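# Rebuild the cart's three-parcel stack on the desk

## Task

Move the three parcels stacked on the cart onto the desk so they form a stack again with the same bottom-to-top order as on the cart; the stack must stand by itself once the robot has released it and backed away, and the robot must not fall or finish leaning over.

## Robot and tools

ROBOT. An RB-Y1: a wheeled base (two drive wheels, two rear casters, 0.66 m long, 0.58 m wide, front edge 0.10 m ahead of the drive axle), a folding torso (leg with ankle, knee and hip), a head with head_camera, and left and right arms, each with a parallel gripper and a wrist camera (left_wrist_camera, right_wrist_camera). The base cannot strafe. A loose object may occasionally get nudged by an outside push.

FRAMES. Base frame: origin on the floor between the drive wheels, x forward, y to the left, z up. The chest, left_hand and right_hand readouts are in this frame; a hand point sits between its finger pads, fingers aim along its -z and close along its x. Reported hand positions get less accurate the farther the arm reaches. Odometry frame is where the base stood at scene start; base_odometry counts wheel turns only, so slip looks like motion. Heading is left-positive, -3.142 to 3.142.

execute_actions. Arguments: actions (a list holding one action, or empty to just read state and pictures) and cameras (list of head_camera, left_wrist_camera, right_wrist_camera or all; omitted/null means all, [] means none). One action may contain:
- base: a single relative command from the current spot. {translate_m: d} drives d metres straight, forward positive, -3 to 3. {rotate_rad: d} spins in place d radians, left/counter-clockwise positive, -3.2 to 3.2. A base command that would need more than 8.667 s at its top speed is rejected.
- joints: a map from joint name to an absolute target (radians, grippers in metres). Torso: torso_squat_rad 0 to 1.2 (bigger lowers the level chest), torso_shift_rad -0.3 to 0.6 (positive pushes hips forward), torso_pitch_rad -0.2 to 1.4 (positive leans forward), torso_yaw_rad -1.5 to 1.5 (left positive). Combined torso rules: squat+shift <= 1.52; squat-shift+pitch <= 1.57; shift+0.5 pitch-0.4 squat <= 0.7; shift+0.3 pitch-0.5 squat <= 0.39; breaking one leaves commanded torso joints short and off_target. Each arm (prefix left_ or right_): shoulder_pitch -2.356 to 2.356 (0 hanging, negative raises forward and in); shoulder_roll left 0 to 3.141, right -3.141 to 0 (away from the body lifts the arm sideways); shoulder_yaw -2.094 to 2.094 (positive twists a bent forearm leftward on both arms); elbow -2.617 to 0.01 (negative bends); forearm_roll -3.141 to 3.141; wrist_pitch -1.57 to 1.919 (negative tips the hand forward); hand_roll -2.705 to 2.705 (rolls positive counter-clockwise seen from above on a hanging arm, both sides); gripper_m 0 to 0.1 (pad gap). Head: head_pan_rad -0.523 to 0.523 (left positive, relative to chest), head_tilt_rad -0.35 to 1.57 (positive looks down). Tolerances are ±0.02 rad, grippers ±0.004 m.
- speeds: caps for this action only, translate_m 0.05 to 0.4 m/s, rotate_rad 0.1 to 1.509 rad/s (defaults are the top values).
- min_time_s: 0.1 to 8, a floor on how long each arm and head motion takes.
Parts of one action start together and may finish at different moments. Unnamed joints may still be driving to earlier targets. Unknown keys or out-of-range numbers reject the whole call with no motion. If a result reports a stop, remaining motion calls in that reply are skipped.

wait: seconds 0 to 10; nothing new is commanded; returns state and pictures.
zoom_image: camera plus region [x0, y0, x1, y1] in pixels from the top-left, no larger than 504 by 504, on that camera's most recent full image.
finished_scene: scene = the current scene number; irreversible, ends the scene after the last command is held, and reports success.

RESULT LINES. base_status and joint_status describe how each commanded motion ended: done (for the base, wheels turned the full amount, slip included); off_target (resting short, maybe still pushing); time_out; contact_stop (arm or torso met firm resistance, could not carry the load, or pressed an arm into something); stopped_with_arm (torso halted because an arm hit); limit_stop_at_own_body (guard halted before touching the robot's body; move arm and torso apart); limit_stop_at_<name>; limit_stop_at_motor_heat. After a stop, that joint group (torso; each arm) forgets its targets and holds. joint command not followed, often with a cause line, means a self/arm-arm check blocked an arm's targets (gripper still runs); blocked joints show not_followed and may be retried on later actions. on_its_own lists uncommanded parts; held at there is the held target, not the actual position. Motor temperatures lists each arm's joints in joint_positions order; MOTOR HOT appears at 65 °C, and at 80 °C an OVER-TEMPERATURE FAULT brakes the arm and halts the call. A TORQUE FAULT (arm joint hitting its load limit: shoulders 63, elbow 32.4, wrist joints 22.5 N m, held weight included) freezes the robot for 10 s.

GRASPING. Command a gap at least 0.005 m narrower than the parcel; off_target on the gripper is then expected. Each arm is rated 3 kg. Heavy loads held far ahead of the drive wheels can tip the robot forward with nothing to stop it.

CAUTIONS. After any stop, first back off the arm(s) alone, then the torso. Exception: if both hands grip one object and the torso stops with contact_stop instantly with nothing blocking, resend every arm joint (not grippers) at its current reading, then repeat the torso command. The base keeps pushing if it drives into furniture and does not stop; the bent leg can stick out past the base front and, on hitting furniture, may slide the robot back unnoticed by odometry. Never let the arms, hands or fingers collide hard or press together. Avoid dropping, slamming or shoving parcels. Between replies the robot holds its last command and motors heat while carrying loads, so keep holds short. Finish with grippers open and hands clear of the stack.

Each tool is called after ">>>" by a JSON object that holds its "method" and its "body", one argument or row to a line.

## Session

>>> {"method": "execute_actions", "body": {
  "actions": [],
  "cameras": ["head_camera"]
}}

Scene clock: 0.00 s.
Motor temperatures (°C, as the motors report them): left_arm=[30 30 29 28 31 34 38] | right_arm=[34 31 27 27 37 31 32]
base_odometry: x=+0.000 y=+0.000 heading=+0.000 (m, m, rad; odometry frame)
base_status: not commanded
joint_positions: torso_squat_rad=+0.350 torso_shift_rad=+0.001 torso_pitch_rad=+0.001 torso_yaw_rad=+0.000 left_shoulder_pitch_rad=+0.004 left_shoulder_roll_rad=+0.023 left_shoulder_yaw_rad=-0.041 left_elbow_rad=-0.102 left_forearm_roll_rad=+0.039 left_wrist_pitch_rad=-0.024 left_hand_roll_rad=-0.023 left_gripper_m=+0.099 right_shoulder_pitch_rad=+0.037 right_shoulder_roll_rad=-0.021 right_shoulder_yaw_rad=+0.029 right_elbow_rad=-0.270 right_forearm_roll_rad=+0.033 right_wrist_pitch_rad=-0.043 right_hand_roll_rad=-0.023 right_gripper_m=+0.099 head_pan_rad=+0.001 head_tilt_rad=+0.400
joint_status: not commanded
chest: x=-0.2273 y=-0.0008 z=+1.2476 quat_wxyz=(+1.000, +0.000, +0.000, +0.000) (m; base frame)
left_hand: x=-0.1751 y=+0.2355 z=+0.5652 quat_wxyz=(+0.998, +0.011, -0.061, -0.012) (m; base frame)
right_hand: x=-0.1136 y=-0.2333 z=+0.5726 quat_wxyz=(+0.990, -0.008, -0.138, +0.015) (m; base frame)
pictures: head_camera
Images, in order (width x height): head_camera 896x504.

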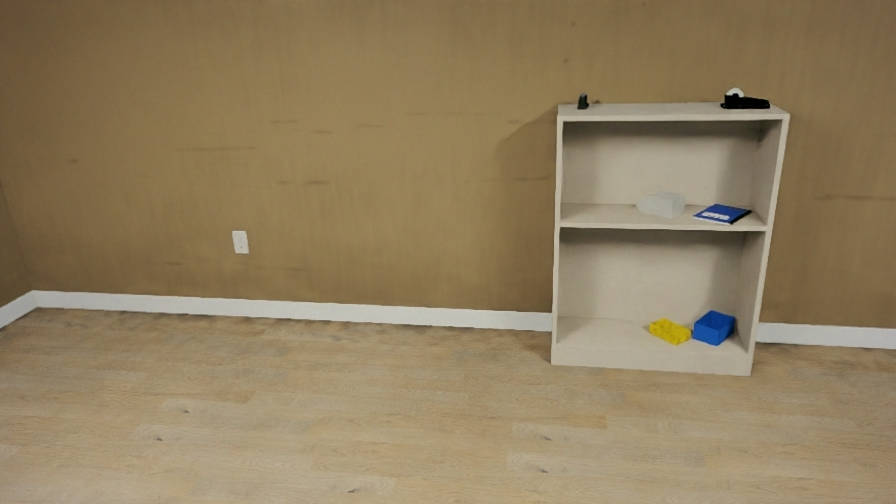

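Likely same layout: cart behind, desk to the left. Look at desk on the way.

>>> {"method": "execute_actions", "body": {
  "actions": [
    {"base":{"rotate_rad":1.57}}
  ],
  "cameras": ["head_camera"]
}}

>>> {"method": "execute_actions", "body": {
  "actions": [
    {"base":{"rotate_rad":1.57}}
  ],
  "cameras": ["head_camera"]
}}

Scene clock: 5.03 s.
Motor temperatures (°C, as the motors report them): left_arm=[30 30 29 28 31 34 38] | right_arm=[34 31 27 27 37 31 32]
base_odometry: x=+0.000 y=+0.000 heading=+1.569 (m, m, rad; odometry frame)
base_status: done
joint_positions: torso_squat_rad=+0.350 torso_shift_rad=+0.001 torso_pitch_rad=+0.001 torso_yaw_rad=+0.000 left_shoulder_pitch_rad=+0.004 left_shoulder_roll_rad=+0.023 left_shoulder_yaw_rad=-0.041 left_elbow_rad=-0.102 left_forearm_roll_rad=+0.039 left_wrist_pitch_rad=-0.024 left_hand_roll_rad=-0.023 left_gripper_m=+0.099 right_shoulder_pitch_rad=+0.037 right_shoulder_roll_rad=-0.021 right_shoulder_yaw_rad=+0.029 right_elbow_rad=-0.270 right_forearm_roll_rad=+0.033 right_wrist_pitch_rad=-0.043 right_hand_roll_rad=-0.023 right_gripper_m=+0.099 head_pan_rad=+0.001 head_tilt_rad=+0.400
joint_status: not commanded
chest: x=-0.2273 y=-0.0008 z=+1.2476 quat_wxyz=(+1.000, +0.000, +0.000, +0.000) (m; base frame)
left_hand: x=-0.1751 y=+0.2355 z=+0.5652 quat_wxyz=(+0.998, +0.011, -0.061, -0.012) (m; base frame)
right_hand: x=-0.1136 y=-0.2334 z=+0.5726 quat_wxyz=(+0.990, -0.009, -0.138, +0.015) (m; base frame)
pictures: head_camera
Images, in order (width x height): head_camera 896x504.

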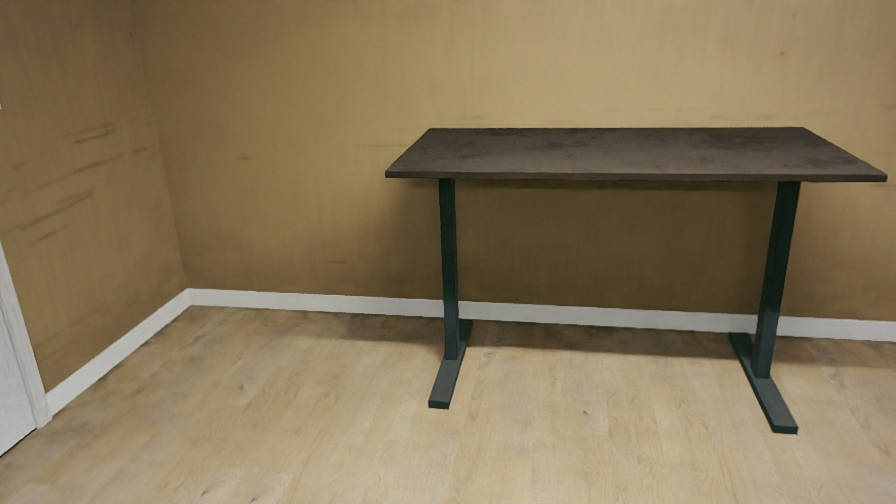

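Scene clock: 9.03 s.
Motor temperatures (°C, as the motors report them): left_arm=[30 30 29 28 31 34 38] | right_arm=[34 31 27 27 37 31 32]
base_odometry: x=+0.000 y=+0.000 heading=+3.139 (m, m, rad; odometry frame)
base_status: done
joint_positions: torso_squat_rad=+0.350 torso_shift_rad=+0.001 torso_pitch_rad=+0.001 torso_yaw_rad=+0.000 left_shoulder_pitch_rad=+0.004 left_shoulder_roll_rad=+0.023 left_shoulder_yaw_rad=-0.041 left_elbow_rad=-0.102 left_forearm_roll_rad=+0.039 left_wrist_pitch_rad=-0.024 left_hand_roll_rad=-0.023 left_gripper_m=+0.099 right_shoulder_pitch_rad=+0.037 right_shoulder_roll_rad=-0.021 right_shoulder_yaw_rad=+0.029 right_elbow_rad=-0.270 right_forearm_roll_rad=+0.033 right_wrist_pitch_rad=-0.043 right_hand_roll_rad=-0.023 right_gripper_m=+0.099 head_pan_rad=+0.001 head_tilt_rad=+0.400
joint_status: not commanded
chest: x=-0.2273 y=-0.0008 z=+1.2476 quat_wxyz=(+1.000, +0.000, +0.000, +0.000) (m; base frame)
left_hand: x=-0.1751 y=+0.2355 z=+0.5652 quat_wxyz=(+0.998, +0.011, -0.061, -0.012) (m; base frame)
right_hand: x=-0.1136 y=-0.2334 z=+0.5726 quat_wxyz=(+0.990, -0.009, -0.138, +0.015) (m; base frame)
pictures: head_camera
Images, in order (width x height): head_camera 896x504.

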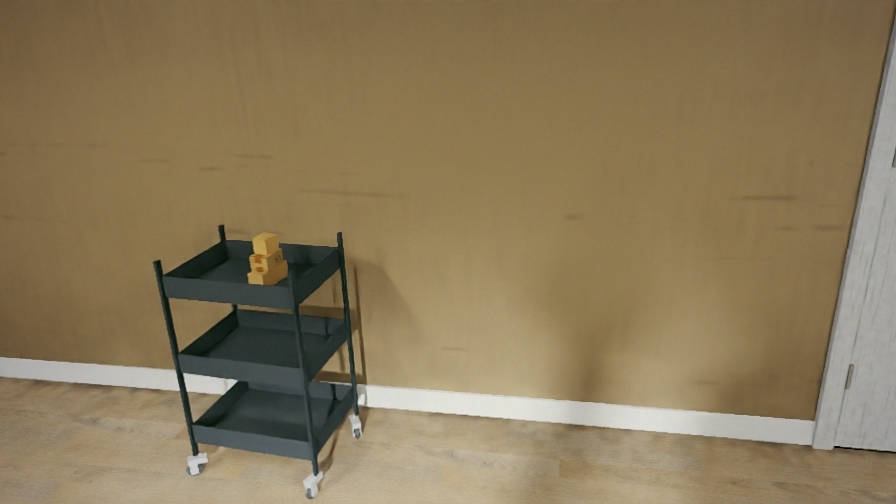

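>>> {"method": "execute_actions", "body": {
  "actions": [
    {"base":{"rotate_rad":0.29}}
  ],
  "cameras": []
}}

>>> {"method": "execute_actions", "body": {
  "actions": [
    {"base":{"translate_m":1.2},"joints":{"head_tilt_rad":1.0,"torso_squat_rad":0.1,"right_shoulder_pitch_rad":-0.8,"right_elbow_rad":-1.0,"right_wrist_pitch_rad":1.8,"left_shoulder_pitch_rad":-0.95,"left_elbow_rad":-0.75,"left_wrist_pitch_rad":1.7,"left_shoulder_roll_rad":0.031,"left_shoulder_yaw_rad":0.04,"left_forearm_roll_rad":0.005,"right_shoulder_roll_rad":-0.043,"right_shoulder_yaw_rad":-0.007,"right_forearm_roll_rad":0.032}}
  ]
}}

Scene clock: 13.90 s.
Motor temperatures (°C, as the motors report them): left_arm=[30 30 29 28 31 34 38] | right_arm=[34 31 27 27 37 31 32]
base_odometry: x=+0.000 y=+0.000 heading=-2.855 (m, m, rad; odometry frame)
base_status: done
joint_positions: torso_squat_rad=+0.350 torso_shift_rad=+0.001 torso_pitch_rad=+0.001 torso_yaw_rad=+0.000 left_shoulder_pitch_rad=+0.004 left_shoulder_roll_rad=+0.023 left_shoulder_yaw_rad=-0.041 left_elbow_rad=-0.102 left_forearm_roll_rad=+0.039 left_wrist_pitch_rad=-0.024 left_hand_roll_rad=-0.023 left_gripper_m=+0.099 right_shoulder_pitch_rad=+0.037 right_shoulder_roll_rad=-0.021 right_shoulder_yaw_rad=+0.029 right_elbow_rad=-0.270 right_forearm_roll_rad=+0.033 right_wrist_pitch_rad=-0.043 right_hand_roll_rad=-0.023 right_gripper_m=+0.099 head_pan_rad=+0.001 head_tilt_rad=+0.400
joint_status: not commanded
chest: x=-0.2273 y=-0.0008 z=+1.2476 quat_wxyz=(+1.000, +0.000, +0.000, +0.000) (m; base frame)
left_hand: x=-0.1751 y=+0.2355 z=+0.5652 quat_wxyz=(+0.998, +0.011, -0.061, -0.012) (m; base frame)
right_hand: x=-0.1136 y=-0.2334 z=+0.5726 quat_wxyz=(+0.990, -0.009, -0.138, +0.015) (m; base frame)
pictures: none
No camera images: the call's "cameras" was empty. Leave "cameras" out to get every camera's image.

Scene clock: 18.47 s.
Motor temperatures (°C, as the motors report them): left_arm=[30 30 29 28 31 34 38] | right_arm=[34 31 27 27 37 31 32]
base_odometry: x=-1.151 y=-0.340 heading=-2.854 (m, m, rad; odometry frame)
base_status: done
joint_positions: torso_squat_rad=+0.100 torso_shift_rad=+0.001 torso_pitch_rad=+0.001 torso_yaw_rad=+0.000 left_shoulder_pitch_rad=-0.950 left_shoulder_roll_rad=+0.031 left_shoulder_yaw_rad=+0.040 left_elbow_rad=-0.750 left_forearm_roll_rad=+0.005 left_wrist_pitch_rad=+1.700 left_hand_roll_rad=-0.023 left_gripper_m=+0.099 right_shoulder_pitch_rad=-0.800 right_shoulder_roll_rad=-0.043 right_shoulder_yaw_rad=-0.007 right_elbow_rad=-1.000 right_forearm_roll_rad=+0.032 right_wrist_pitch_rad=+1.800 right_hand_roll_rad=-0.023 right_gripper_m=+0.099 head_pan_rad=+0.001 head_tilt_rad=+1.000
joint_status: all done
chest: x=-0.2271 y=-0.0009 z=+1.2864 quat_wxyz=(+1.000, +0.000, +0.000, +0.000) (m; base frame)
left_hand: x=+0.2473 y=+0.1546 z=+0.9750 quat_wxyz=(+0.990, +0.063, +0.025, -0.126) (m; base frame)
right_hand: x=+0.2303 y=-0.1784 z=+0.9733 quat_wxyz=(+0.992, -0.080, +0.016, +0.091) (m; base frame)
pictures: head_camera, left_wrist_camera, right_wrist_camera
Images, in order (width x height): head_camera 896x504, left_wrist_camera 644x364, right_wrist_camera 644x364.

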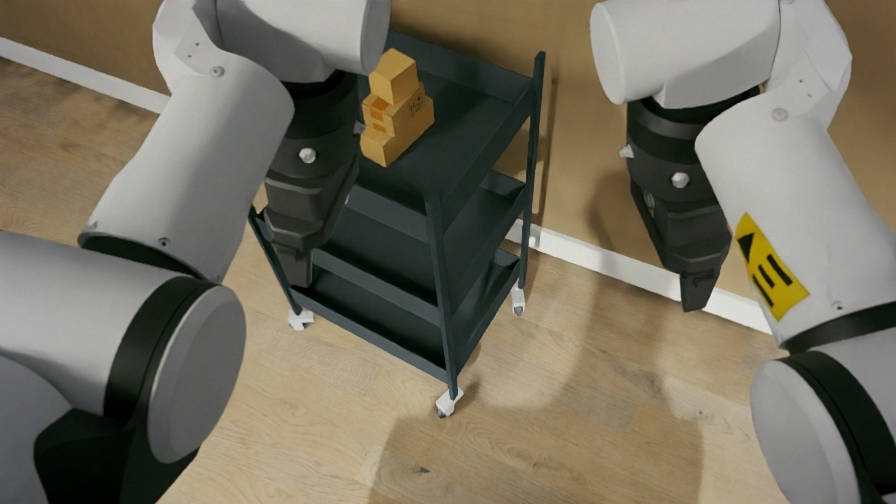

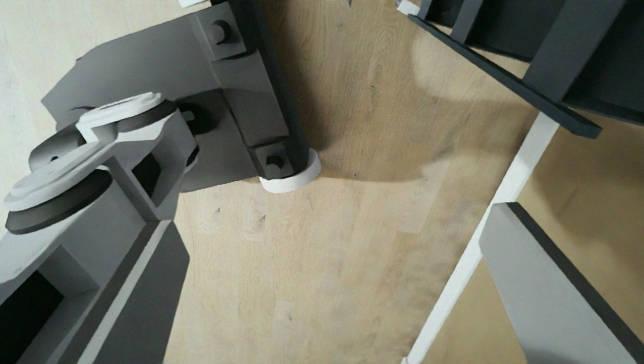

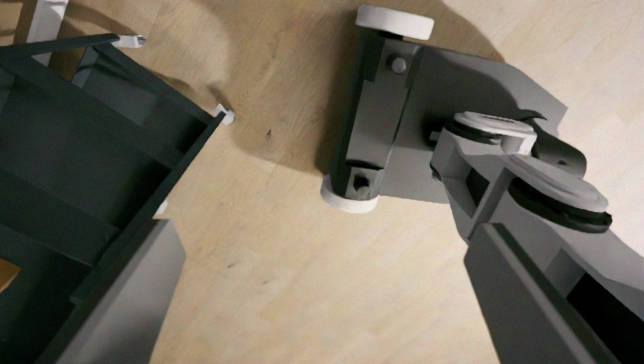

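>>> {"method": "execute_actions", "body": {
  "actions": [
    {"base":{"translate_m":0.27}}
  ]
}}

Scene clock: 22.27 s.
Motor temperatures (°C, as the motors report them): left_arm=[30 30 29 28 31 34 38] | right_arm=[34 31 27 27 37 31 32]
base_odometry: x=-1.410 y=-0.417 heading=-2.854 (m, m, rad; odometry frame)
base_status: done
joint_positions: torso_squat_rad=+0.100 torso_shift_rad=+0.001 torso_pitch_rad=+0.001 torso_yaw_rad=+0.000 left_shoulder_pitch_rad=-0.950 left_shoulder_roll_rad=+0.031 left_shoulder_yaw_rad=+0.040 left_elbow_rad=-0.750 left_forearm_roll_rad=+0.005 left_wrist_pitch_rad=+1.700 left_hand_roll_rad=-0.023 left_gripper_m=+0.099 right_shoulder_pitch_rad=-0.800 right_shoulder_roll_rad=-0.043 right_shoulder_yaw_rad=-0.007 right_elbow_rad=-1.000 right_forearm_roll_rad=+0.032 right_wrist_pitch_rad=+1.800 right_hand_roll_rad=-0.023 right_gripper_m=+0.099 head_pan_rad=+0.001 head_tilt_rad=+1.000
joint_status: not commanded
chest: x=-0.2271 y=-0.0009 z=+1.2864 quat_wxyz=(+1.000, +0.000, +0.001, +0.000) (m; base frame)
left_hand: x=+0.2473 y=+0.1547 z=+0.9749 quat_wxyz=(+0.990, +0.063, +0.025, -0.126) (m; base frame)
right_hand: x=+0.2302 y=-0.1784 z=+0.9732 quat_wxyz=(+0.992, -0.080, +0.017, +0.091) (m; base frame)
pictures: head_camera, left_wrist_camera, right_wrist_camera
Images, in order (width x height): head_camera 896x504, left_wrist_camera 644x364, right_wrist_camera 644x364.

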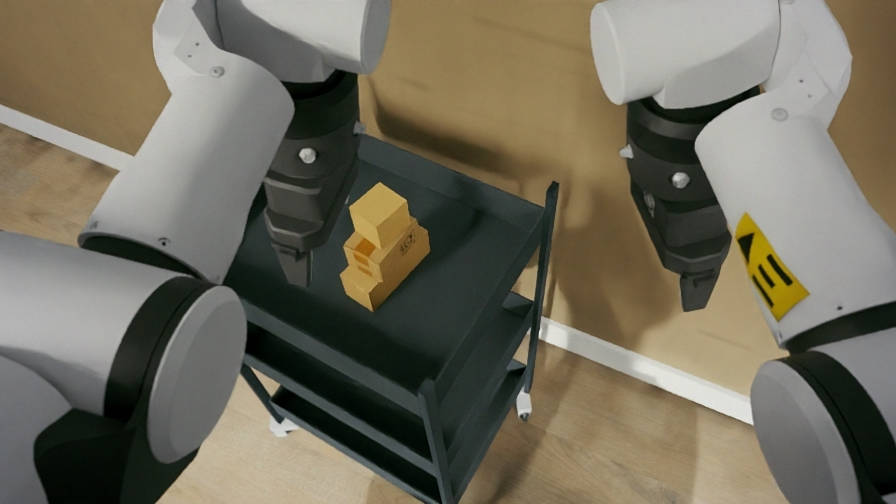

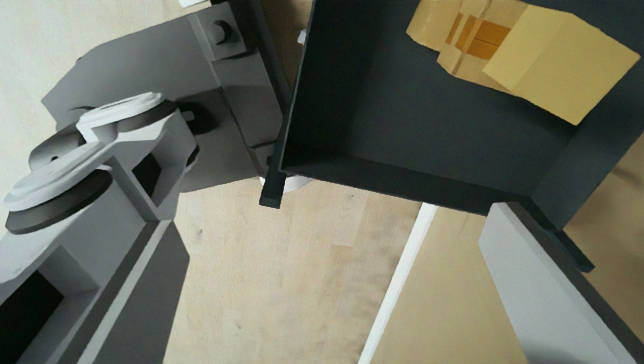

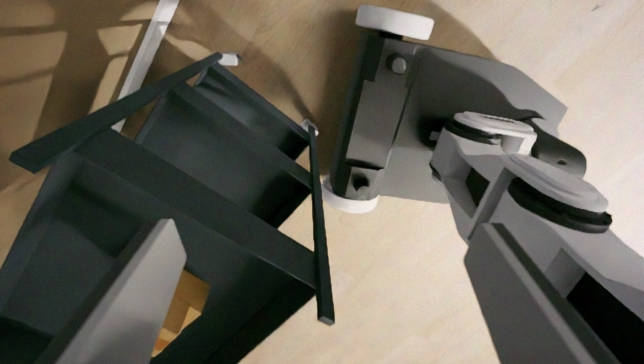

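>>> {"method": "execute_actions", "body": {
  "actions": [
    {"joints":{"torso_pitch_rad":0.35,"left_wrist_pitch_rad":1.35,"right_wrist_pitch_rad":1.45,"head_tilt_rad":0.7}}
  ],
  "cameras": ["head_camera","left_wrist_camera"]
}}

Scene clock: 34.63 s.
Motor temperatures (°C, as the motors report them): left_arm=[30 30 29 28 31 34 38] | right_arm=[34 31 27 28 37 31 32]
TORQUE FAULT: left_elbow_rad reached its load limit. The robot stopped for 10 seconds, dropped its targets and accepts commands again. The stop added 8.8 s to the call and to motion_time.
base_odometry: x=-1.410 y=-0.417 heading=-2.854 (m, m, rad; odometry frame)
base_status: not commanded
joint_positions: torso_squat_rad=+0.100 torso_shift_rad=+0.000 torso_pitch_rad=+0.282 torso_yaw_rad=+0.000 left_shoulder_pitch_rad=-0.957 left_shoulder_roll_rad=+0.031 left_shoulder_yaw_rad=+0.040 left_elbow_rad=-0.755 left_forearm_roll_rad=+0.005 left_wrist_pitch_rad=+1.350 left_hand_roll_rad=-0.023 left_gripper_m=+0.099 right_shoulder_pitch_rad=-0.800 right_shoulder_roll_rad=-0.043 right_shoulder_yaw_rad=-0.007 right_elbow_rad=-1.000 right_forearm_roll_rad=+0.032 right_wrist_pitch_rad=+1.450 right_hand_roll_rad=-0.023 right_gripper_m=+0.099 head_pan_rad=+0.001 head_tilt_rad=+0.700
joint_status: torso_pitch_rad contact_stop (moved +0.281 of +0.349); the others done
on_its_own: torso_pitch_rad is held at +0.283, not at your +0.350, since a contact_stop
chest: x=-0.1423 y=-0.0009 z=+1.2742 quat_wxyz=(+0.990, +0.000, +0.140, +0.000) (m; base frame)
left_hand: x=+0.3086 y=+0.1336 z=+0.8346 quat_wxyz=(+0.990, +0.024, -0.015, -0.141) (m; base frame)
right_hand: x=+0.2876 y=-0.1602 z=+0.8343 quat_wxyz=(+0.993, -0.044, -0.017, +0.111) (m; base frame)
pictures: head_camera, left_wrist_camera
Images, in order (width x height): head_camera 896x504, left_wrist_camera 644x364.

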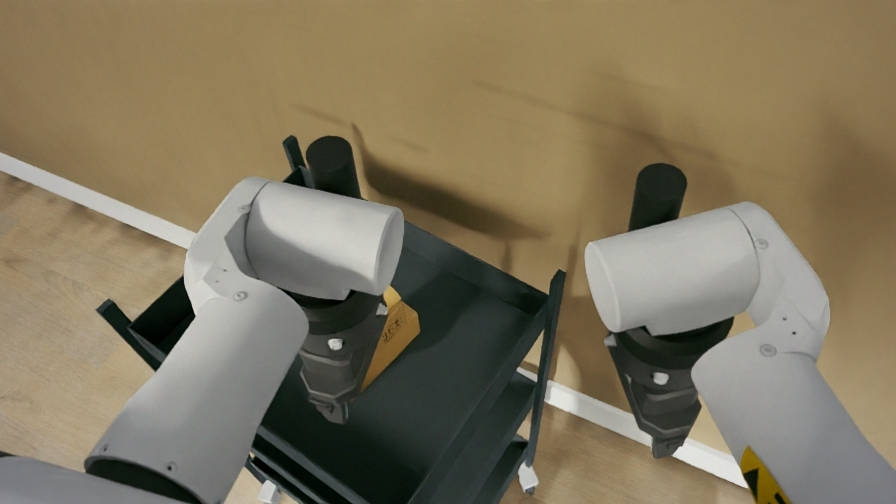

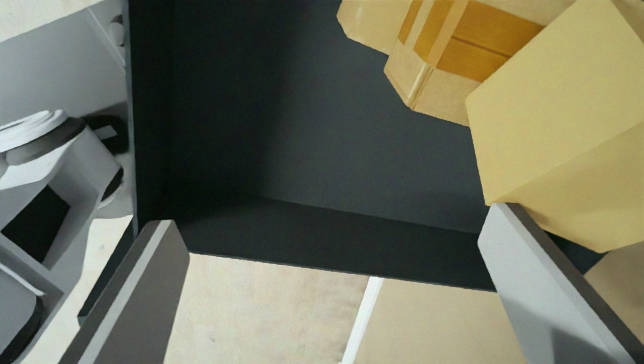

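>>> {"method": "execute_actions", "body": {
  "actions": [
    {"joints":{"left_shoulder_pitch_rad":-1.3,"left_wrist_pitch_rad":1.77,"right_shoulder_pitch_rad":-1.1,"right_wrist_pitch_rad":1.8}}
  ],
  "cameras": ["head_camera","left_wrist_camera"]
}}

Scene clock: 37.53 s.
Motor temperatures (°C, as the motors report them): left_arm=[30 30 29 28 31 34 38] | right_arm=[34 31 27 28 37 31 32]
base_odometry: x=-1.410 y=-0.417 heading=-2.854 (m, m, rad; odometry frame)
base_status: not commanded
joint_positions: torso_squat_rad=+0.100 torso_shift_rad=+0.000 torso_pitch_rad=+0.283 torso_yaw_rad=+0.000 left_shoulder_pitch_rad=-1.300 left_shoulder_roll_rad=+0.031 left_shoulder_yaw_rad=+0.040 left_elbow_rad=-0.753 left_forearm_roll_rad=+0.005 left_wrist_pitch_rad=+1.770 left_hand_roll_rad=-0.023 left_gripper_m=+0.099 right_shoulder_pitch_rad=-1.100 right_shoulder_roll_rad=-0.043 right_shoulder_yaw_rad=-0.007 right_elbow_rad=-1.000 right_forearm_roll_rad=+0.032 right_wrist_pitch_rad=+1.800 right_hand_roll_rad=-0.023 right_gripper_m=+0.099 head_pan_rad=+0.001 head_tilt_rad=+0.700
joint_status: all done
on_its_own: torso_pitch_rad is held at +0.283, not at your +0.350, since a contact_stop
chest: x=-0.1417 y=-0.0009 z=+1.2741 quat_wxyz=(+0.990, +0.000, +0.141, +0.000) (m; base frame)
left_hand: x=+0.3472 y=+0.0972 z=+0.9854 quat_wxyz=(+0.981, +0.064, +0.030, -0.181) (m; base frame)
right_hand: x=+0.3312 y=-0.1266 z=+0.9590 quat_wxyz=(+0.987, -0.073, +0.011, +0.141) (m; base frame)
pictures: head_camera, left_wrist_camera
Images, in order (width x height): head_camera 896x504, left_wrist_camera 644x364.

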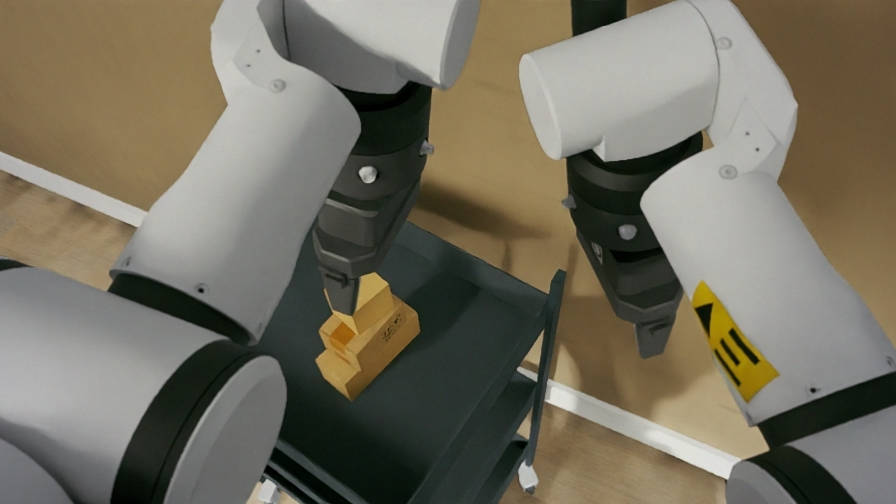

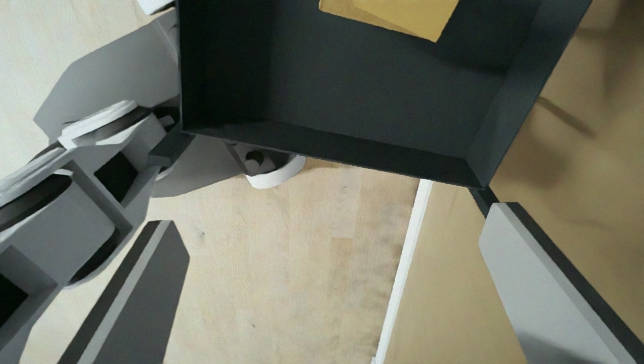

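>>> {"method": "execute_actions", "body": {
  "actions": [
    {"joints":{"left_elbow_rad":-0.5,"left_wrist_pitch_rad":1.52,"torso_yaw_rad":0.08,"left_hand_roll_rad":-0.3}}
  ],
  "cameras": ["left_wrist_camera"]
}}

Scene clock: 39.63 s.
Motor temperatures (°C, as the motors report them): left_arm=[30 30 29 28 31 34 38] | right_arm=[34 31 27 28 37 31 32]
base_odometry: x=-1.410 y=-0.417 heading=-2.854 (m, m, rad; odometry frame)
base_status: not commanded
joint_positions: torso_squat_rad=+0.100 torso_shift_rad=+0.000 torso_pitch_rad=+0.283 torso_yaw_rad=+0.080 left_shoulder_pitch_rad=-1.300 left_shoulder_roll_rad=+0.031 left_shoulder_yaw_rad=+0.040 left_elbow_rad=-0.500 left_forearm_roll_rad=+0.005 left_wrist_pitch_rad=+1.520 left_hand_roll_rad=-0.300 left_gripper_m=+0.099 right_shoulder_pitch_rad=-1.100 right_shoulder_roll_rad=-0.043 right_shoulder_yaw_rad=-0.007 right_elbow_rad=-1.000 right_forearm_roll_rad=+0.032 right_wrist_pitch_rad=+1.800 right_hand_roll_rad=-0.023 right_gripper_m=+0.099 head_pan_rad=+0.001 head_tilt_rad=+0.700
joint_status: all done
on_its_own: torso_pitch_rad is held at +0.283, not at your +0.350, since a contact_stop
chest: x=-0.1417 y=-0.0008 z=+1.2741 quat_wxyz=(+0.989, +0.006, +0.141, +0.040) (m; base frame)
left_hand: x=+0.3313 y=+0.1521 z=+0.9241 quat_wxyz=(+0.957, +0.068, +0.046, -0.277) (m; base frame)
right_hand: x=+0.3392 y=-0.0831 z=+0.9567 quat_wxyz=(+0.982, -0.063, +0.007, +0.179) (m; base frame)
pictures: left_wrist_camera
Images, in order (width x height): left_wrist_camera 644x364.

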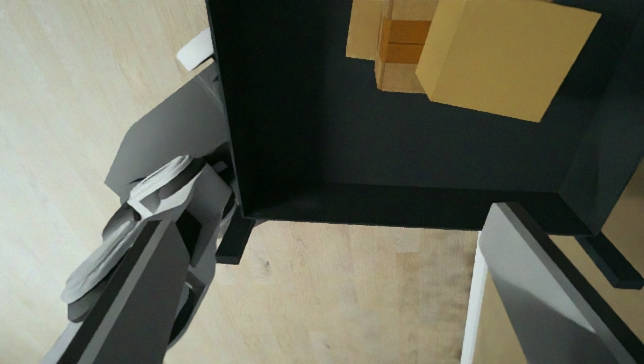

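>>> {"method": "execute_actions", "body": {
  "actions": [
    {"joints":{"torso_shift_rad":0.2,"torso_yaw_rad":0.0,"left_shoulder_pitch_rad":-1.45,"left_elbow_rad":-0.4,"left_wrist_pitch_rad":1.57}}
  ],
  "cameras": ["left_wrist_camera"]
}}

Scene clock: 43.03 s.
Motor temperatures (°C, as the motors report them): left_arm=[30 30 29 28 31 34 38] | right_arm=[34 31 27 28 37 31 32]
base_odometry: x=-1.410 y=-0.417 heading=-2.854 (m, m, rad; odometry frame)
base_status: not commanded
joint_positions: torso_squat_rad=+0.100 torso_shift_rad=+0.200 torso_pitch_rad=+0.283 torso_yaw_rad=+0.000 left_shoulder_pitch_rad=-1.449 left_shoulder_roll_rad=+0.031 left_shoulder_yaw_rad=+0.040 left_elbow_rad=-0.400 left_forearm_roll_rad=+0.005 left_wrist_pitch_rad=+1.570 left_hand_roll_rad=-0.300 left_gripper_m=+0.099 right_shoulder_pitch_rad=-1.100 right_shoulder_roll_rad=-0.043 right_shoulder_yaw_rad=-0.007 right_elbow_rad=-1.000 right_forearm_roll_rad=+0.032 right_wrist_pitch_rad=+1.800 right_hand_roll_rad=-0.023 right_gripper_m=+0.099 head_pan_rad=+0.001 head_tilt_rad=+0.700
joint_status: all done
on_its_own: torso_pitch_rad is held at +0.283, not at your +0.350, since a contact_stop
chest: x=-0.0032 y=-0.0008 z=+1.2602 quat_wxyz=(+0.990, +0.000, +0.141, +0.000) (m; base frame)
left_hand: x=+0.4946 y=+0.0958 z=+0.9530 quat_wxyz=(+0.941, +0.078, +0.044, -0.327) (m; base frame)
right_hand: x=+0.4696 y=-0.1268 z=+0.9449 quat_wxyz=(+0.987, -0.073, +0.012, +0.141) (m; base frame)
pictures: left_wrist_camera
Images, in order (width x height): left_wrist_camera 644x364.

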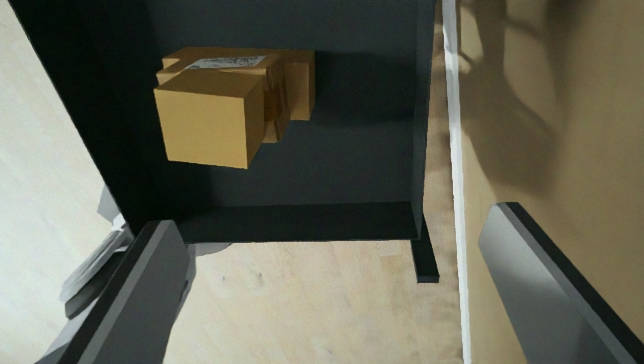

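>>> {"method": "execute_actions", "body": {
  "actions": [
    {"joints":{"torso_shift_rad":0.1,"torso_squat_rad":0.45}}
  ],
  "cameras": ["left_wrist_camera"]
}}

Scene clock: 45.80 s.
Motor temperatures (°C, as the motors report them): left_arm=[31 30 29 28 31 34 38] | right_arm=[34 31 27 28 37 31 32]
base_odometry: x=-1.410 y=-0.417 heading=-2.854 (m, m, rad; odometry frame)
base_status: not commanded
joint_positions: torso_squat_rad=+0.450 torso_shift_rad=+0.100 torso_pitch_rad=+0.283 torso_yaw_rad=+0.000 left_shoulder_pitch_rad=-1.449 left_shoulder_roll_rad=+0.031 left_shoulder_yaw_rad=+0.040 left_elbow_rad=-0.400 left_forearm_roll_rad=+0.005 left_wrist_pitch_rad=+1.570 left_hand_roll_rad=-0.300 left_gripper_m=+0.099 right_shoulder_pitch_rad=-1.100 right_shoulder_roll_rad=-0.043 right_shoulder_yaw_rad=-0.007 right_elbow_rad=-1.000 right_forearm_roll_rad=+0.032 right_wrist_pitch_rad=+1.800 right_hand_roll_rad=-0.023 right_gripper_m=+0.099 head_pan_rad=+0.001 head_tilt_rad=+0.700
joint_status: all done
on_its_own: torso_pitch_rad is held at +0.283, not at your +0.350, since a contact_stop
chest: x=-0.0788 y=-0.0008 z=+1.2048 quat_wxyz=(+0.990, +0.000, +0.141, +0.000) (m; base frame)
left_hand: x=+0.4191 y=+0.0958 z=+0.8978 quat_wxyz=(+0.941, +0.078, +0.044, -0.327) (m; base frame)
right_hand: x=+0.3940 y=-0.1267 z=+0.8897 quat_wxyz=(+0.987, -0.074, +0.012, +0.141) (m; base frame)
pictures: left_wrist_camera
Images, in order (width x height): left_wrist_camera 644x364.

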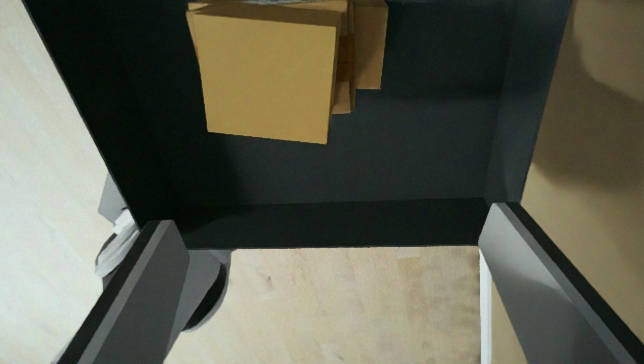

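>>> {"method": "execute_actions", "body": {
  "actions": [
    {"joints":{"torso_yaw_rad":0.07,"torso_squat_rad":0.56}}
  ],
  "cameras": ["left_wrist_camera"]
}}

Scene clock: 47.97 s.
Motor temperatures (°C, as the motors report them): left_arm=[31 30 29 28 31 34 38] | right_arm=[35 31 27 28 37 31 32]
base_odometry: x=-1.410 y=-0.417 heading=-2.854 (m, m, rad; odometry frame)
base_status: not commanded
joint_positions: torso_squat_rad=+0.560 torso_shift_rad=+0.100 torso_pitch_rad=+0.283 torso_yaw_rad=+0.070 left_shoulder_pitch_rad=-1.450 left_shoulder_roll_rad=+0.031 left_shoulder_yaw_rad=+0.040 left_elbow_rad=-0.400 left_forearm_roll_rad=+0.005 left_wrist_pitch_rad=+1.570 left_hand_roll_rad=-0.300 left_gripper_m=+0.099 right_shoulder_pitch_rad=-1.100 right_shoulder_roll_rad=-0.043 right_shoulder_yaw_rad=-0.007 right_elbow_rad=-1.000 right_forearm_roll_rad=+0.032 right_wrist_pitch_rad=+1.800 right_hand_roll_rad=-0.023 right_gripper_m=+0.099 head_pan_rad=+0.001 head_tilt_rad=+0.700
joint_status: all done
on_its_own: torso_pitch_rad is held at +0.283, not at your +0.350, since a contact_stop
chest: x=-0.0825 y=-0.0007 z=+1.1678 quat_wxyz=(+0.989, +0.005, +0.141, +0.035) (m; base frame)
left_hand: x=+0.4076 y=+0.1349 z=+0.8630 quat_wxyz=(+0.950, +0.086, +0.050, -0.295) (m; base frame)
right_hand: x=+0.3975 y=-0.0886 z=+0.8505 quat_wxyz=(+0.983, -0.064, +0.008, +0.174) (m; base frame)
pictures: left_wrist_camera
Images, in order (width x height): left_wrist_camera 644x364.

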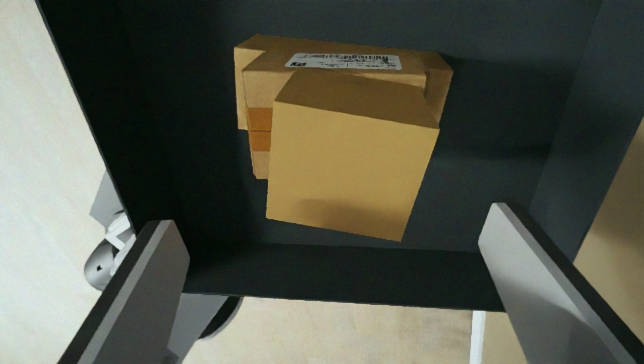

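>>> {"method": "execute_actions", "body": {
  "actions": [
    {"joints":{"torso_yaw_rad":0.055,"torso_squat_rad":0.69}}
  ],
  "cameras": ["left_wrist_camera"]
}}

Scene clock: 50.23 s.
Motor temperatures (°C, as the motors report them): left_arm=[31 30 29 28 31 34 38] | right_arm=[35 31 27 28 37 31 32]
base_odometry: x=-1.410 y=-0.417 heading=-2.854 (m, m, rad; odometry frame)
base_status: not commanded
joint_positions: torso_squat_rad=+0.665 torso_shift_rad=+0.098 torso_pitch_rad=+0.277 torso_yaw_rad=+0.058 left_shoulder_pitch_rad=-1.450 left_shoulder_roll_rad=+0.031 left_shoulder_yaw_rad=+0.040 left_elbow_rad=-0.400 left_forearm_roll_rad=+0.005 left_wrist_pitch_rad=+1.570 left_hand_roll_rad=-0.300 left_gripper_m=+0.099 right_shoulder_pitch_rad=-1.105 right_shoulder_roll_rad=-0.044 right_shoulder_yaw_rad=-0.007 right_elbow_rad=-1.003 right_forearm_roll_rad=+0.032 right_wrist_pitch_rad=+1.800 right_hand_roll_rad=-0.023 right_gripper_m=+0.099 head_pan_rad=+0.001 head_tilt_rad=+0.700
joint_status: torso_squat_rad contact_stop (moved +0.105 of +0.130); the others done
on_its_own: torso_squat_rad is held at +0.664, not at your +0.690, since a contact_stop; torso_pitch_rad is held at +0.279, not at your +0.350, since a contact_stop
chest: x=-0.0893 y=-0.0007 z=+1.1265 quat_wxyz=(+0.990, +0.004, +0.138, +0.029) (m; base frame)
left_hand: x=+0.4038 y=+0.1285 z=+0.8238 quat_wxyz=(+0.949, +0.085, +0.047, -0.300) (m; base frame)
right_hand: x=+0.3936 y=-0.0942 z=+0.8149 quat_wxyz=(+0.983, -0.066, +0.002, +0.169) (m; base frame)
pictures: left_wrist_camera
Images, in order (width x height): left_wrist_camera 644x364.

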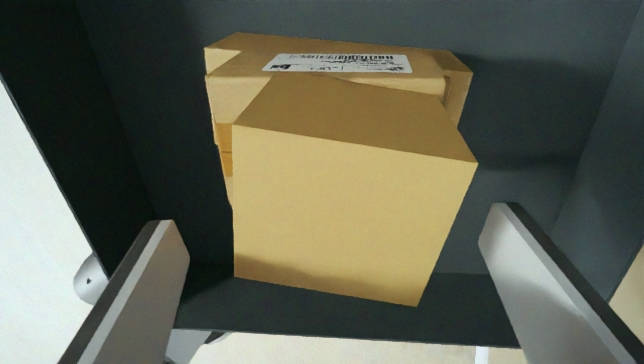

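Right hand hit a cart post. Lift it.

>>> {"method": "execute_actions", "body": {
  "actions": [
    {"joints":{"right_shoulder_pitch_rad":-1.1,"right_elbow_rad":-1.6,"right_wrist_pitch_rad":1.9}}
  ],
  "cameras": []
}}

>>> {"method": "execute_actions", "body": {
  "actions": [
    {"joints":{"torso_squat_rad":0.7}}
  ],
  "cameras": ["left_wrist_camera"]
}}

Scene clock: 52.73 s.
Motor temperatures (°C, as the motors report them): left_arm=[31 30 29 28 31 34 38] | right_arm=[35 31 27 28 37 31 32]
base_odometry: x=-1.410 y=-0.417 heading=-2.854 (m, m, rad; odometry frame)
base_status: not commanded
joint_positions: torso_squat_rad=+0.664 torso_shift_rad=+0.099 torso_pitch_rad=+0.279 torso_yaw_rad=+0.058 left_shoulder_pitch_rad=-1.450 left_shoulder_roll_rad=+0.031 left_shoulder_yaw_rad=+0.040 left_elbow_rad=-0.400 left_forearm_roll_rad=+0.005 left_wrist_pitch_rad=+1.570 left_hand_roll_rad=-0.300 left_gripper_m=+0.099 right_shoulder_pitch_rad=-1.100 right_shoulder_roll_rad=-0.043 right_shoulder_yaw_rad=-0.007 right_elbow_rad=-1.600 right_forearm_roll_rad=+0.032 right_wrist_pitch_rad=+1.900 right_hand_roll_rad=-0.023 right_gripper_m=+0.099 head_pan_rad=+0.001 head_tilt_rad=+0.700
joint_status: all done
on_its_own: torso_squat_rad is held at +0.664, not at your +0.690, since a contact_stop; torso_pitch_rad is held at +0.279, not at your +0.350, since a contact_stop
chest: x=-0.0885 y=-0.0007 z=+1.1264 quat_wxyz=(+0.990, +0.004, +0.139, +0.029) (m; base frame)
left_hand: x=+0.4041 y=+0.1285 z=+0.8229 quat_wxyz=(+0.949, +0.085, +0.047, -0.300) (m; base frame)
right_hand: x=+0.4386 y=-0.0595 z=+0.9764 quat_wxyz=(+0.957, -0.014, -0.236, +0.171) (m; base frame)
pictures: none
No camera images: the call's "cameras" was empty. Leave "cameras" out to get every camera's image.

Scene clock: 53.53 s.
Motor temperatures (°C, as the motors report them): left_arm=[31 30 29 28 31 34 38] | right_arm=[35 31 27 28 37 31 32]
base_odometry: x=-1.410 y=-0.417 heading=-2.854 (m, m, rad; odometry frame)
base_status: not commanded
joint_positions: torso_squat_rad=+0.700 torso_shift_rad=+0.099 torso_pitch_rad=+0.279 torso_yaw_rad=+0.058 left_shoulder_pitch_rad=-1.450 left_shoulder_roll_rad=+0.031 left_shoulder_yaw_rad=+0.040 left_elbow_rad=-0.400 left_forearm_roll_rad=+0.005 left_wrist_pitch_rad=+1.570 left_hand_roll_rad=-0.300 left_gripper_m=+0.099 right_shoulder_pitch_rad=-1.100 right_shoulder_roll_rad=-0.043 right_shoulder_yaw_rad=-0.007 right_elbow_rad=-1.600 right_forearm_roll_rad=+0.032 right_wrist_pitch_rad=+1.900 right_hand_roll_rad=-0.023 right_gripper_m=+0.099 head_pan_rad=+0.001 head_tilt_rad=+0.700
joint_status: all done
on_its_own: torso_pitch_rad is held at +0.279, not at your +0.350, since a contact_stop
chest: x=-0.0900 y=-0.0007 z=+1.1108 quat_wxyz=(+0.990, +0.004, +0.139, +0.029) (m; base frame)
left_hand: x=+0.4026 y=+0.1285 z=+0.8073 quat_wxyz=(+0.949, +0.085, +0.047, -0.300) (m; base frame)
right_hand: x=+0.4370 y=-0.0595 z=+0.9606 quat_wxyz=(+0.957, -0.014, -0.236, +0.171) (m; base frame)
pictures: left_wrist_camera
Images, in order (width x height): left_wrist_camera 644x364.

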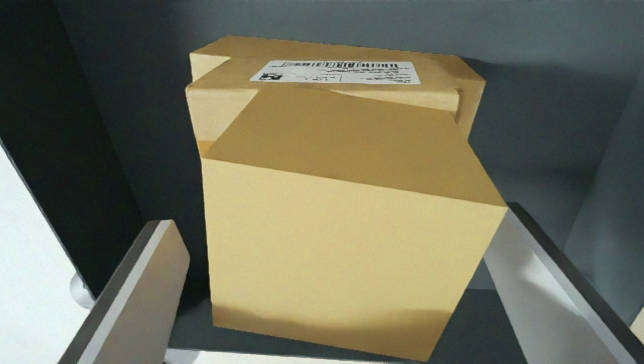

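>>> {"method": "execute_actions", "body": {
  "actions": [
    {"joints":{"left_gripper_m":0.03}}
  ],
  "cameras": []
}}

>>> {"method": "execute_actions", "body": {
  "actions": [
    {"joints":{"torso_squat_rad":0.4,"head_tilt_rad":0.9}}
  ],
  "cameras": ["head_camera"]
}}

Scene clock: 56.43 s.
Motor temperatures (°C, as the motors report them): left_arm=[31 30 29 28 31 34 38] | right_arm=[35 31 27 28 37 31 32]
base_odometry: x=-1.410 y=-0.417 heading=-2.854 (m, m, rad; odometry frame)
base_status: not commanded
joint_positions: torso_squat_rad=+0.700 torso_shift_rad=+0.099 torso_pitch_rad=+0.279 torso_yaw_rad=+0.058 left_shoulder_pitch_rad=-1.450 left_shoulder_roll_rad=+0.031 left_shoulder_yaw_rad=+0.040 left_elbow_rad=-0.400 left_forearm_roll_rad=+0.005 left_wrist_pitch_rad=+1.570 left_hand_roll_rad=-0.300 left_gripper_m=+0.058 right_shoulder_pitch_rad=-1.100 right_shoulder_roll_rad=-0.043 right_shoulder_yaw_rad=-0.007 right_elbow_rad=-1.600 right_forearm_roll_rad=+0.032 right_wrist_pitch_rad=+1.900 right_hand_roll_rad=-0.023 right_gripper_m=+0.099 head_pan_rad=+0.001 head_tilt_rad=+0.700
joint_status: left_gripper_m off_target (ended at +0.058, target +0.030)
on_its_own: torso_pitch_rad is held at +0.279, not at your +0.350, since a contact_stop
chest: x=-0.0900 y=-0.0007 z=+1.1108 quat_wxyz=(+0.990, +0.004, +0.139, +0.029) (m; base frame)
left_hand: x=+0.4026 y=+0.1285 z=+0.8073 quat_wxyz=(+0.949, +0.085, +0.047, -0.300) (m; base frame)
right_hand: x=+0.4370 y=-0.0595 z=+0.9606 quat_wxyz=(+0.957, -0.014, -0.236, +0.171) (m; base frame)
pictures: none
No camera images: the call's "cameras" was empty. Leave "cameras" out to get every camera's image.

Scene clock: 58.20 s.
Motor temperatures (°C, as the motors report them): left_arm=[31 30 29 28 31 34 38] | right_arm=[35 31 27 28 37 31 32]
base_odometry: x=-1.410 y=-0.417 heading=-2.854 (m, m, rad; odometry frame)
base_status: not commanded
joint_positions: torso_squat_rad=+0.400 torso_shift_rad=+0.099 torso_pitch_rad=+0.280 torso_yaw_rad=+0.058 left_shoulder_pitch_rad=-1.450 left_shoulder_roll_rad=+0.031 left_shoulder_yaw_rad=+0.040 left_elbow_rad=-0.400 left_forearm_roll_rad=+0.005 left_wrist_pitch_rad=+1.570 left_hand_roll_rad=-0.300 left_gripper_m=+0.058 right_shoulder_pitch_rad=-1.100 right_shoulder_roll_rad=-0.043 right_shoulder_yaw_rad=-0.007 right_elbow_rad=-1.600 right_forearm_roll_rad=+0.032 right_wrist_pitch_rad=+1.900 right_hand_roll_rad=-0.023 right_gripper_m=+0.099 head_pan_rad=+0.001 head_tilt_rad=+0.900
joint_status: all done
on_its_own: torso_pitch_rad is held at +0.279, not at your +0.350, since a contact_stop
chest: x=-0.0790 y=-0.0008 z=+1.2195 quat_wxyz=(+0.990, +0.004, +0.139, +0.029) (m; base frame)
left_hand: x=+0.4135 y=+0.1284 z=+0.9158 quat_wxyz=(+0.949, +0.085, +0.048, -0.300) (m; base frame)
right_hand: x=+0.4479 y=-0.0596 z=+1.0692 quat_wxyz=(+0.957, -0.014, -0.236, +0.171) (m; base frame)
pictures: head_camera
Images, in order (width x height): head_camera 896x504.

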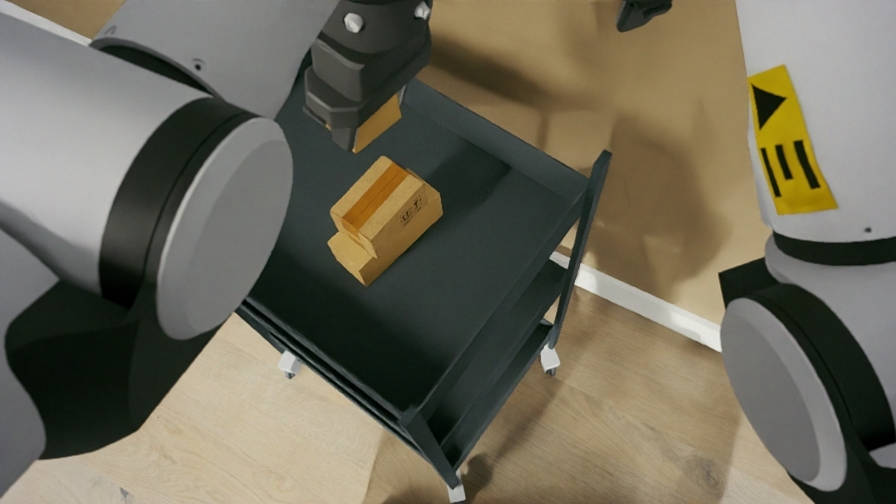

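>>> {"method": "execute_actions", "body": {
  "actions": [
    {"joints":{"torso_yaw_rad":-0.14,"torso_shift_rad":0.03}}
  ],
  "cameras": []
}}

>>> {"method": "execute_actions", "body": {
  "actions": [
    {"joints":{"torso_squat_rad":0.8}}
  ],
  "cameras": ["head_camera"]
}}

Scene clock: 60.90 s.
Motor temperatures (°C, as the motors report them): left_arm=[31 30 29 28 31 34 38] | right_arm=[35 31 27 28 37 31 32]
base_odometry: x=-1.410 y=-0.417 heading=-2.854 (m, m, rad; odometry frame)
base_status: not commanded
joint_positions: torso_squat_rad=+0.400 torso_shift_rad=+0.030 torso_pitch_rad=+0.279 torso_yaw_rad=-0.140 left_shoulder_pitch_rad=-1.450 left_shoulder_roll_rad=+0.031 left_shoulder_yaw_rad=+0.040 left_elbow_rad=-0.400 left_forearm_roll_rad=+0.005 left_wrist_pitch_rad=+1.570 left_hand_roll_rad=-0.300 left_gripper_m=+0.058 right_shoulder_pitch_rad=-1.100 right_shoulder_roll_rad=-0.043 right_shoulder_yaw_rad=-0.007 right_elbow_rad=-1.600 right_forearm_roll_rad=+0.032 right_wrist_pitch_rad=+1.900 right_hand_roll_rad=-0.023 right_gripper_m=+0.099 head_pan_rad=+0.001 head_tilt_rad=+0.900
joint_status: all done
on_its_own: torso_pitch_rad is held at +0.279, not at your +0.350, since a contact_stop
chest: x=-0.1234 y=-0.0008 z=+1.2224 quat_wxyz=(+0.988, -0.009, +0.139, -0.069) (m; base frame)
left_hand: x=+0.3831 y=+0.0161 z=+0.9149 quat_wxyz=(+0.918, +0.063, +0.031, -0.390) (m; base frame)
right_hand: x=+0.3821 y=-0.1664 z=+1.0784 quat_wxyz=(+0.968, -0.063, -0.228, +0.085) (m; base frame)
pictures: none
No camera images: the call's "cameras" was empty. Leave "cameras" out to get every camera's image.

Scene clock: 63.03 s.
Motor temperatures (°C, as the motors report them): left_arm=[31 30 29 28 31 34 38] | right_arm=[35 31 27 28 37 31 32]
base_odometry: x=-1.410 y=-0.417 heading=-2.854 (m, m, rad; odometry frame)
base_status: not commanded
joint_positions: torso_squat_rad=+0.800 torso_shift_rad=+0.030 torso_pitch_rad=+0.279 torso_yaw_rad=-0.140 left_shoulder_pitch_rad=-1.450 left_shoulder_roll_rad=+0.031 left_shoulder_yaw_rad=+0.040 left_elbow_rad=-0.400 left_forearm_roll_rad=+0.005 left_wrist_pitch_rad=+1.570 left_hand_roll_rad=-0.300 left_gripper_m=+0.058 right_shoulder_pitch_rad=-1.100 right_shoulder_roll_rad=-0.043 right_shoulder_yaw_rad=-0.007 right_elbow_rad=-1.600 right_forearm_roll_rad=+0.032 right_wrist_pitch_rad=+1.900 right_hand_roll_rad=-0.023 right_gripper_m=+0.099 head_pan_rad=+0.001 head_tilt_rad=+0.900
joint_status: all done
on_its_own: torso_pitch_rad is held at +0.279, not at your +0.350, since a contact_stop
chest: x=-0.1281 y=-0.0006 z=+1.0654 quat_wxyz=(+0.988, -0.009, +0.139, -0.069) (m; base frame)
left_hand: x=+0.3784 y=+0.0162 z=+0.7578 quat_wxyz=(+0.918, +0.063, +0.031, -0.390) (m; base frame)
right_hand: x=+0.3774 y=-0.1663 z=+0.9213 quat_wxyz=(+0.968, -0.063, -0.228, +0.085) (m; base frame)
pictures: head_camera
Images, in order (width x height): head_camera 896x504.

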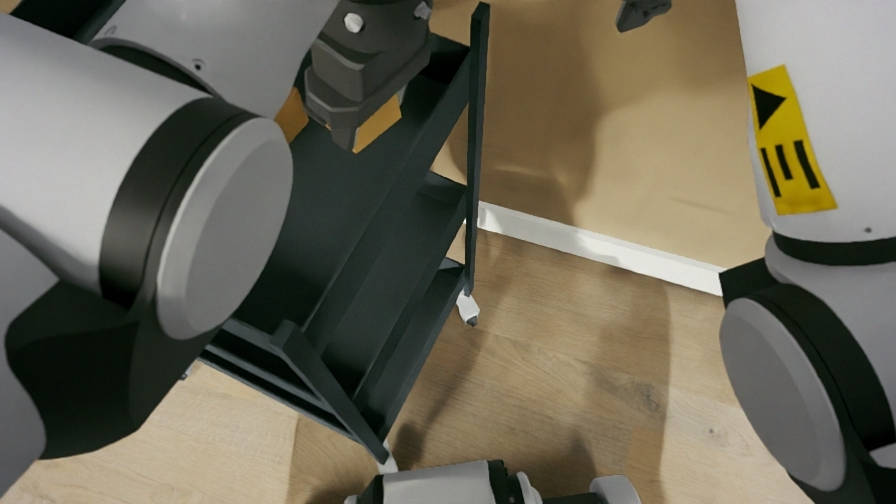

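>>> {"method": "execute_actions", "body": {
  "actions": [
    {"joints":{"torso_shift_rad":-0.1}}
  ],
  "cameras": ["head_camera"]
}}

Scene clock: 65.97 s.
Motor temperatures (°C, as the motors report them): left_arm=[31 30 29 28 31 34 38] | right_arm=[35 31 27 28 37 31 32]
base_odometry: x=-1.410 y=-0.417 heading=-2.854 (m, m, rad; odometry frame)
base_status: not commanded
joint_positions: torso_squat_rad=+0.800 torso_shift_rad=-0.100 torso_pitch_rad=+0.279 torso_yaw_rad=-0.140 left_shoulder_pitch_rad=-1.450 left_shoulder_roll_rad=+0.032 left_shoulder_yaw_rad=+0.040 left_elbow_rad=-0.400 left_forearm_roll_rad=+0.005 left_wrist_pitch_rad=+1.570 left_hand_roll_rad=-0.300 left_gripper_m=+0.058 right_shoulder_pitch_rad=-1.100 right_shoulder_roll_rad=-0.043 right_shoulder_yaw_rad=-0.007 right_elbow_rad=-1.600 right_forearm_roll_rad=+0.032 right_wrist_pitch_rad=+1.900 right_hand_roll_rad=-0.023 right_gripper_m=+0.099 head_pan_rad=+0.001 head_tilt_rad=+0.900
joint_status: all done
on_its_own: torso_pitch_rad is held at +0.279, not at your +0.350, since a contact_stop
chest: x=-0.1913 y=-0.0006 z=+1.0632 quat_wxyz=(+0.988, -0.009, +0.139, -0.069) (m; base frame)
left_hand: x=+0.3155 y=+0.0166 z=+0.7557 quat_wxyz=(+0.918, +0.064, +0.031, -0.390) (m; base frame)
right_hand: x=+0.3141 y=-0.1663 z=+0.9191 quat_wxyz=(+0.968, -0.063, -0.228, +0.085) (m; base frame)
pictures: head_camera
Images, in order (width x height): head_camera 896x504.

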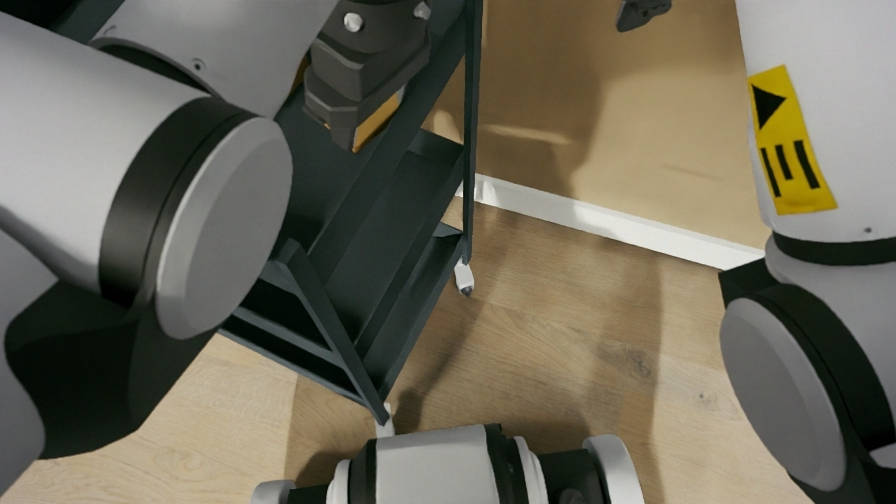

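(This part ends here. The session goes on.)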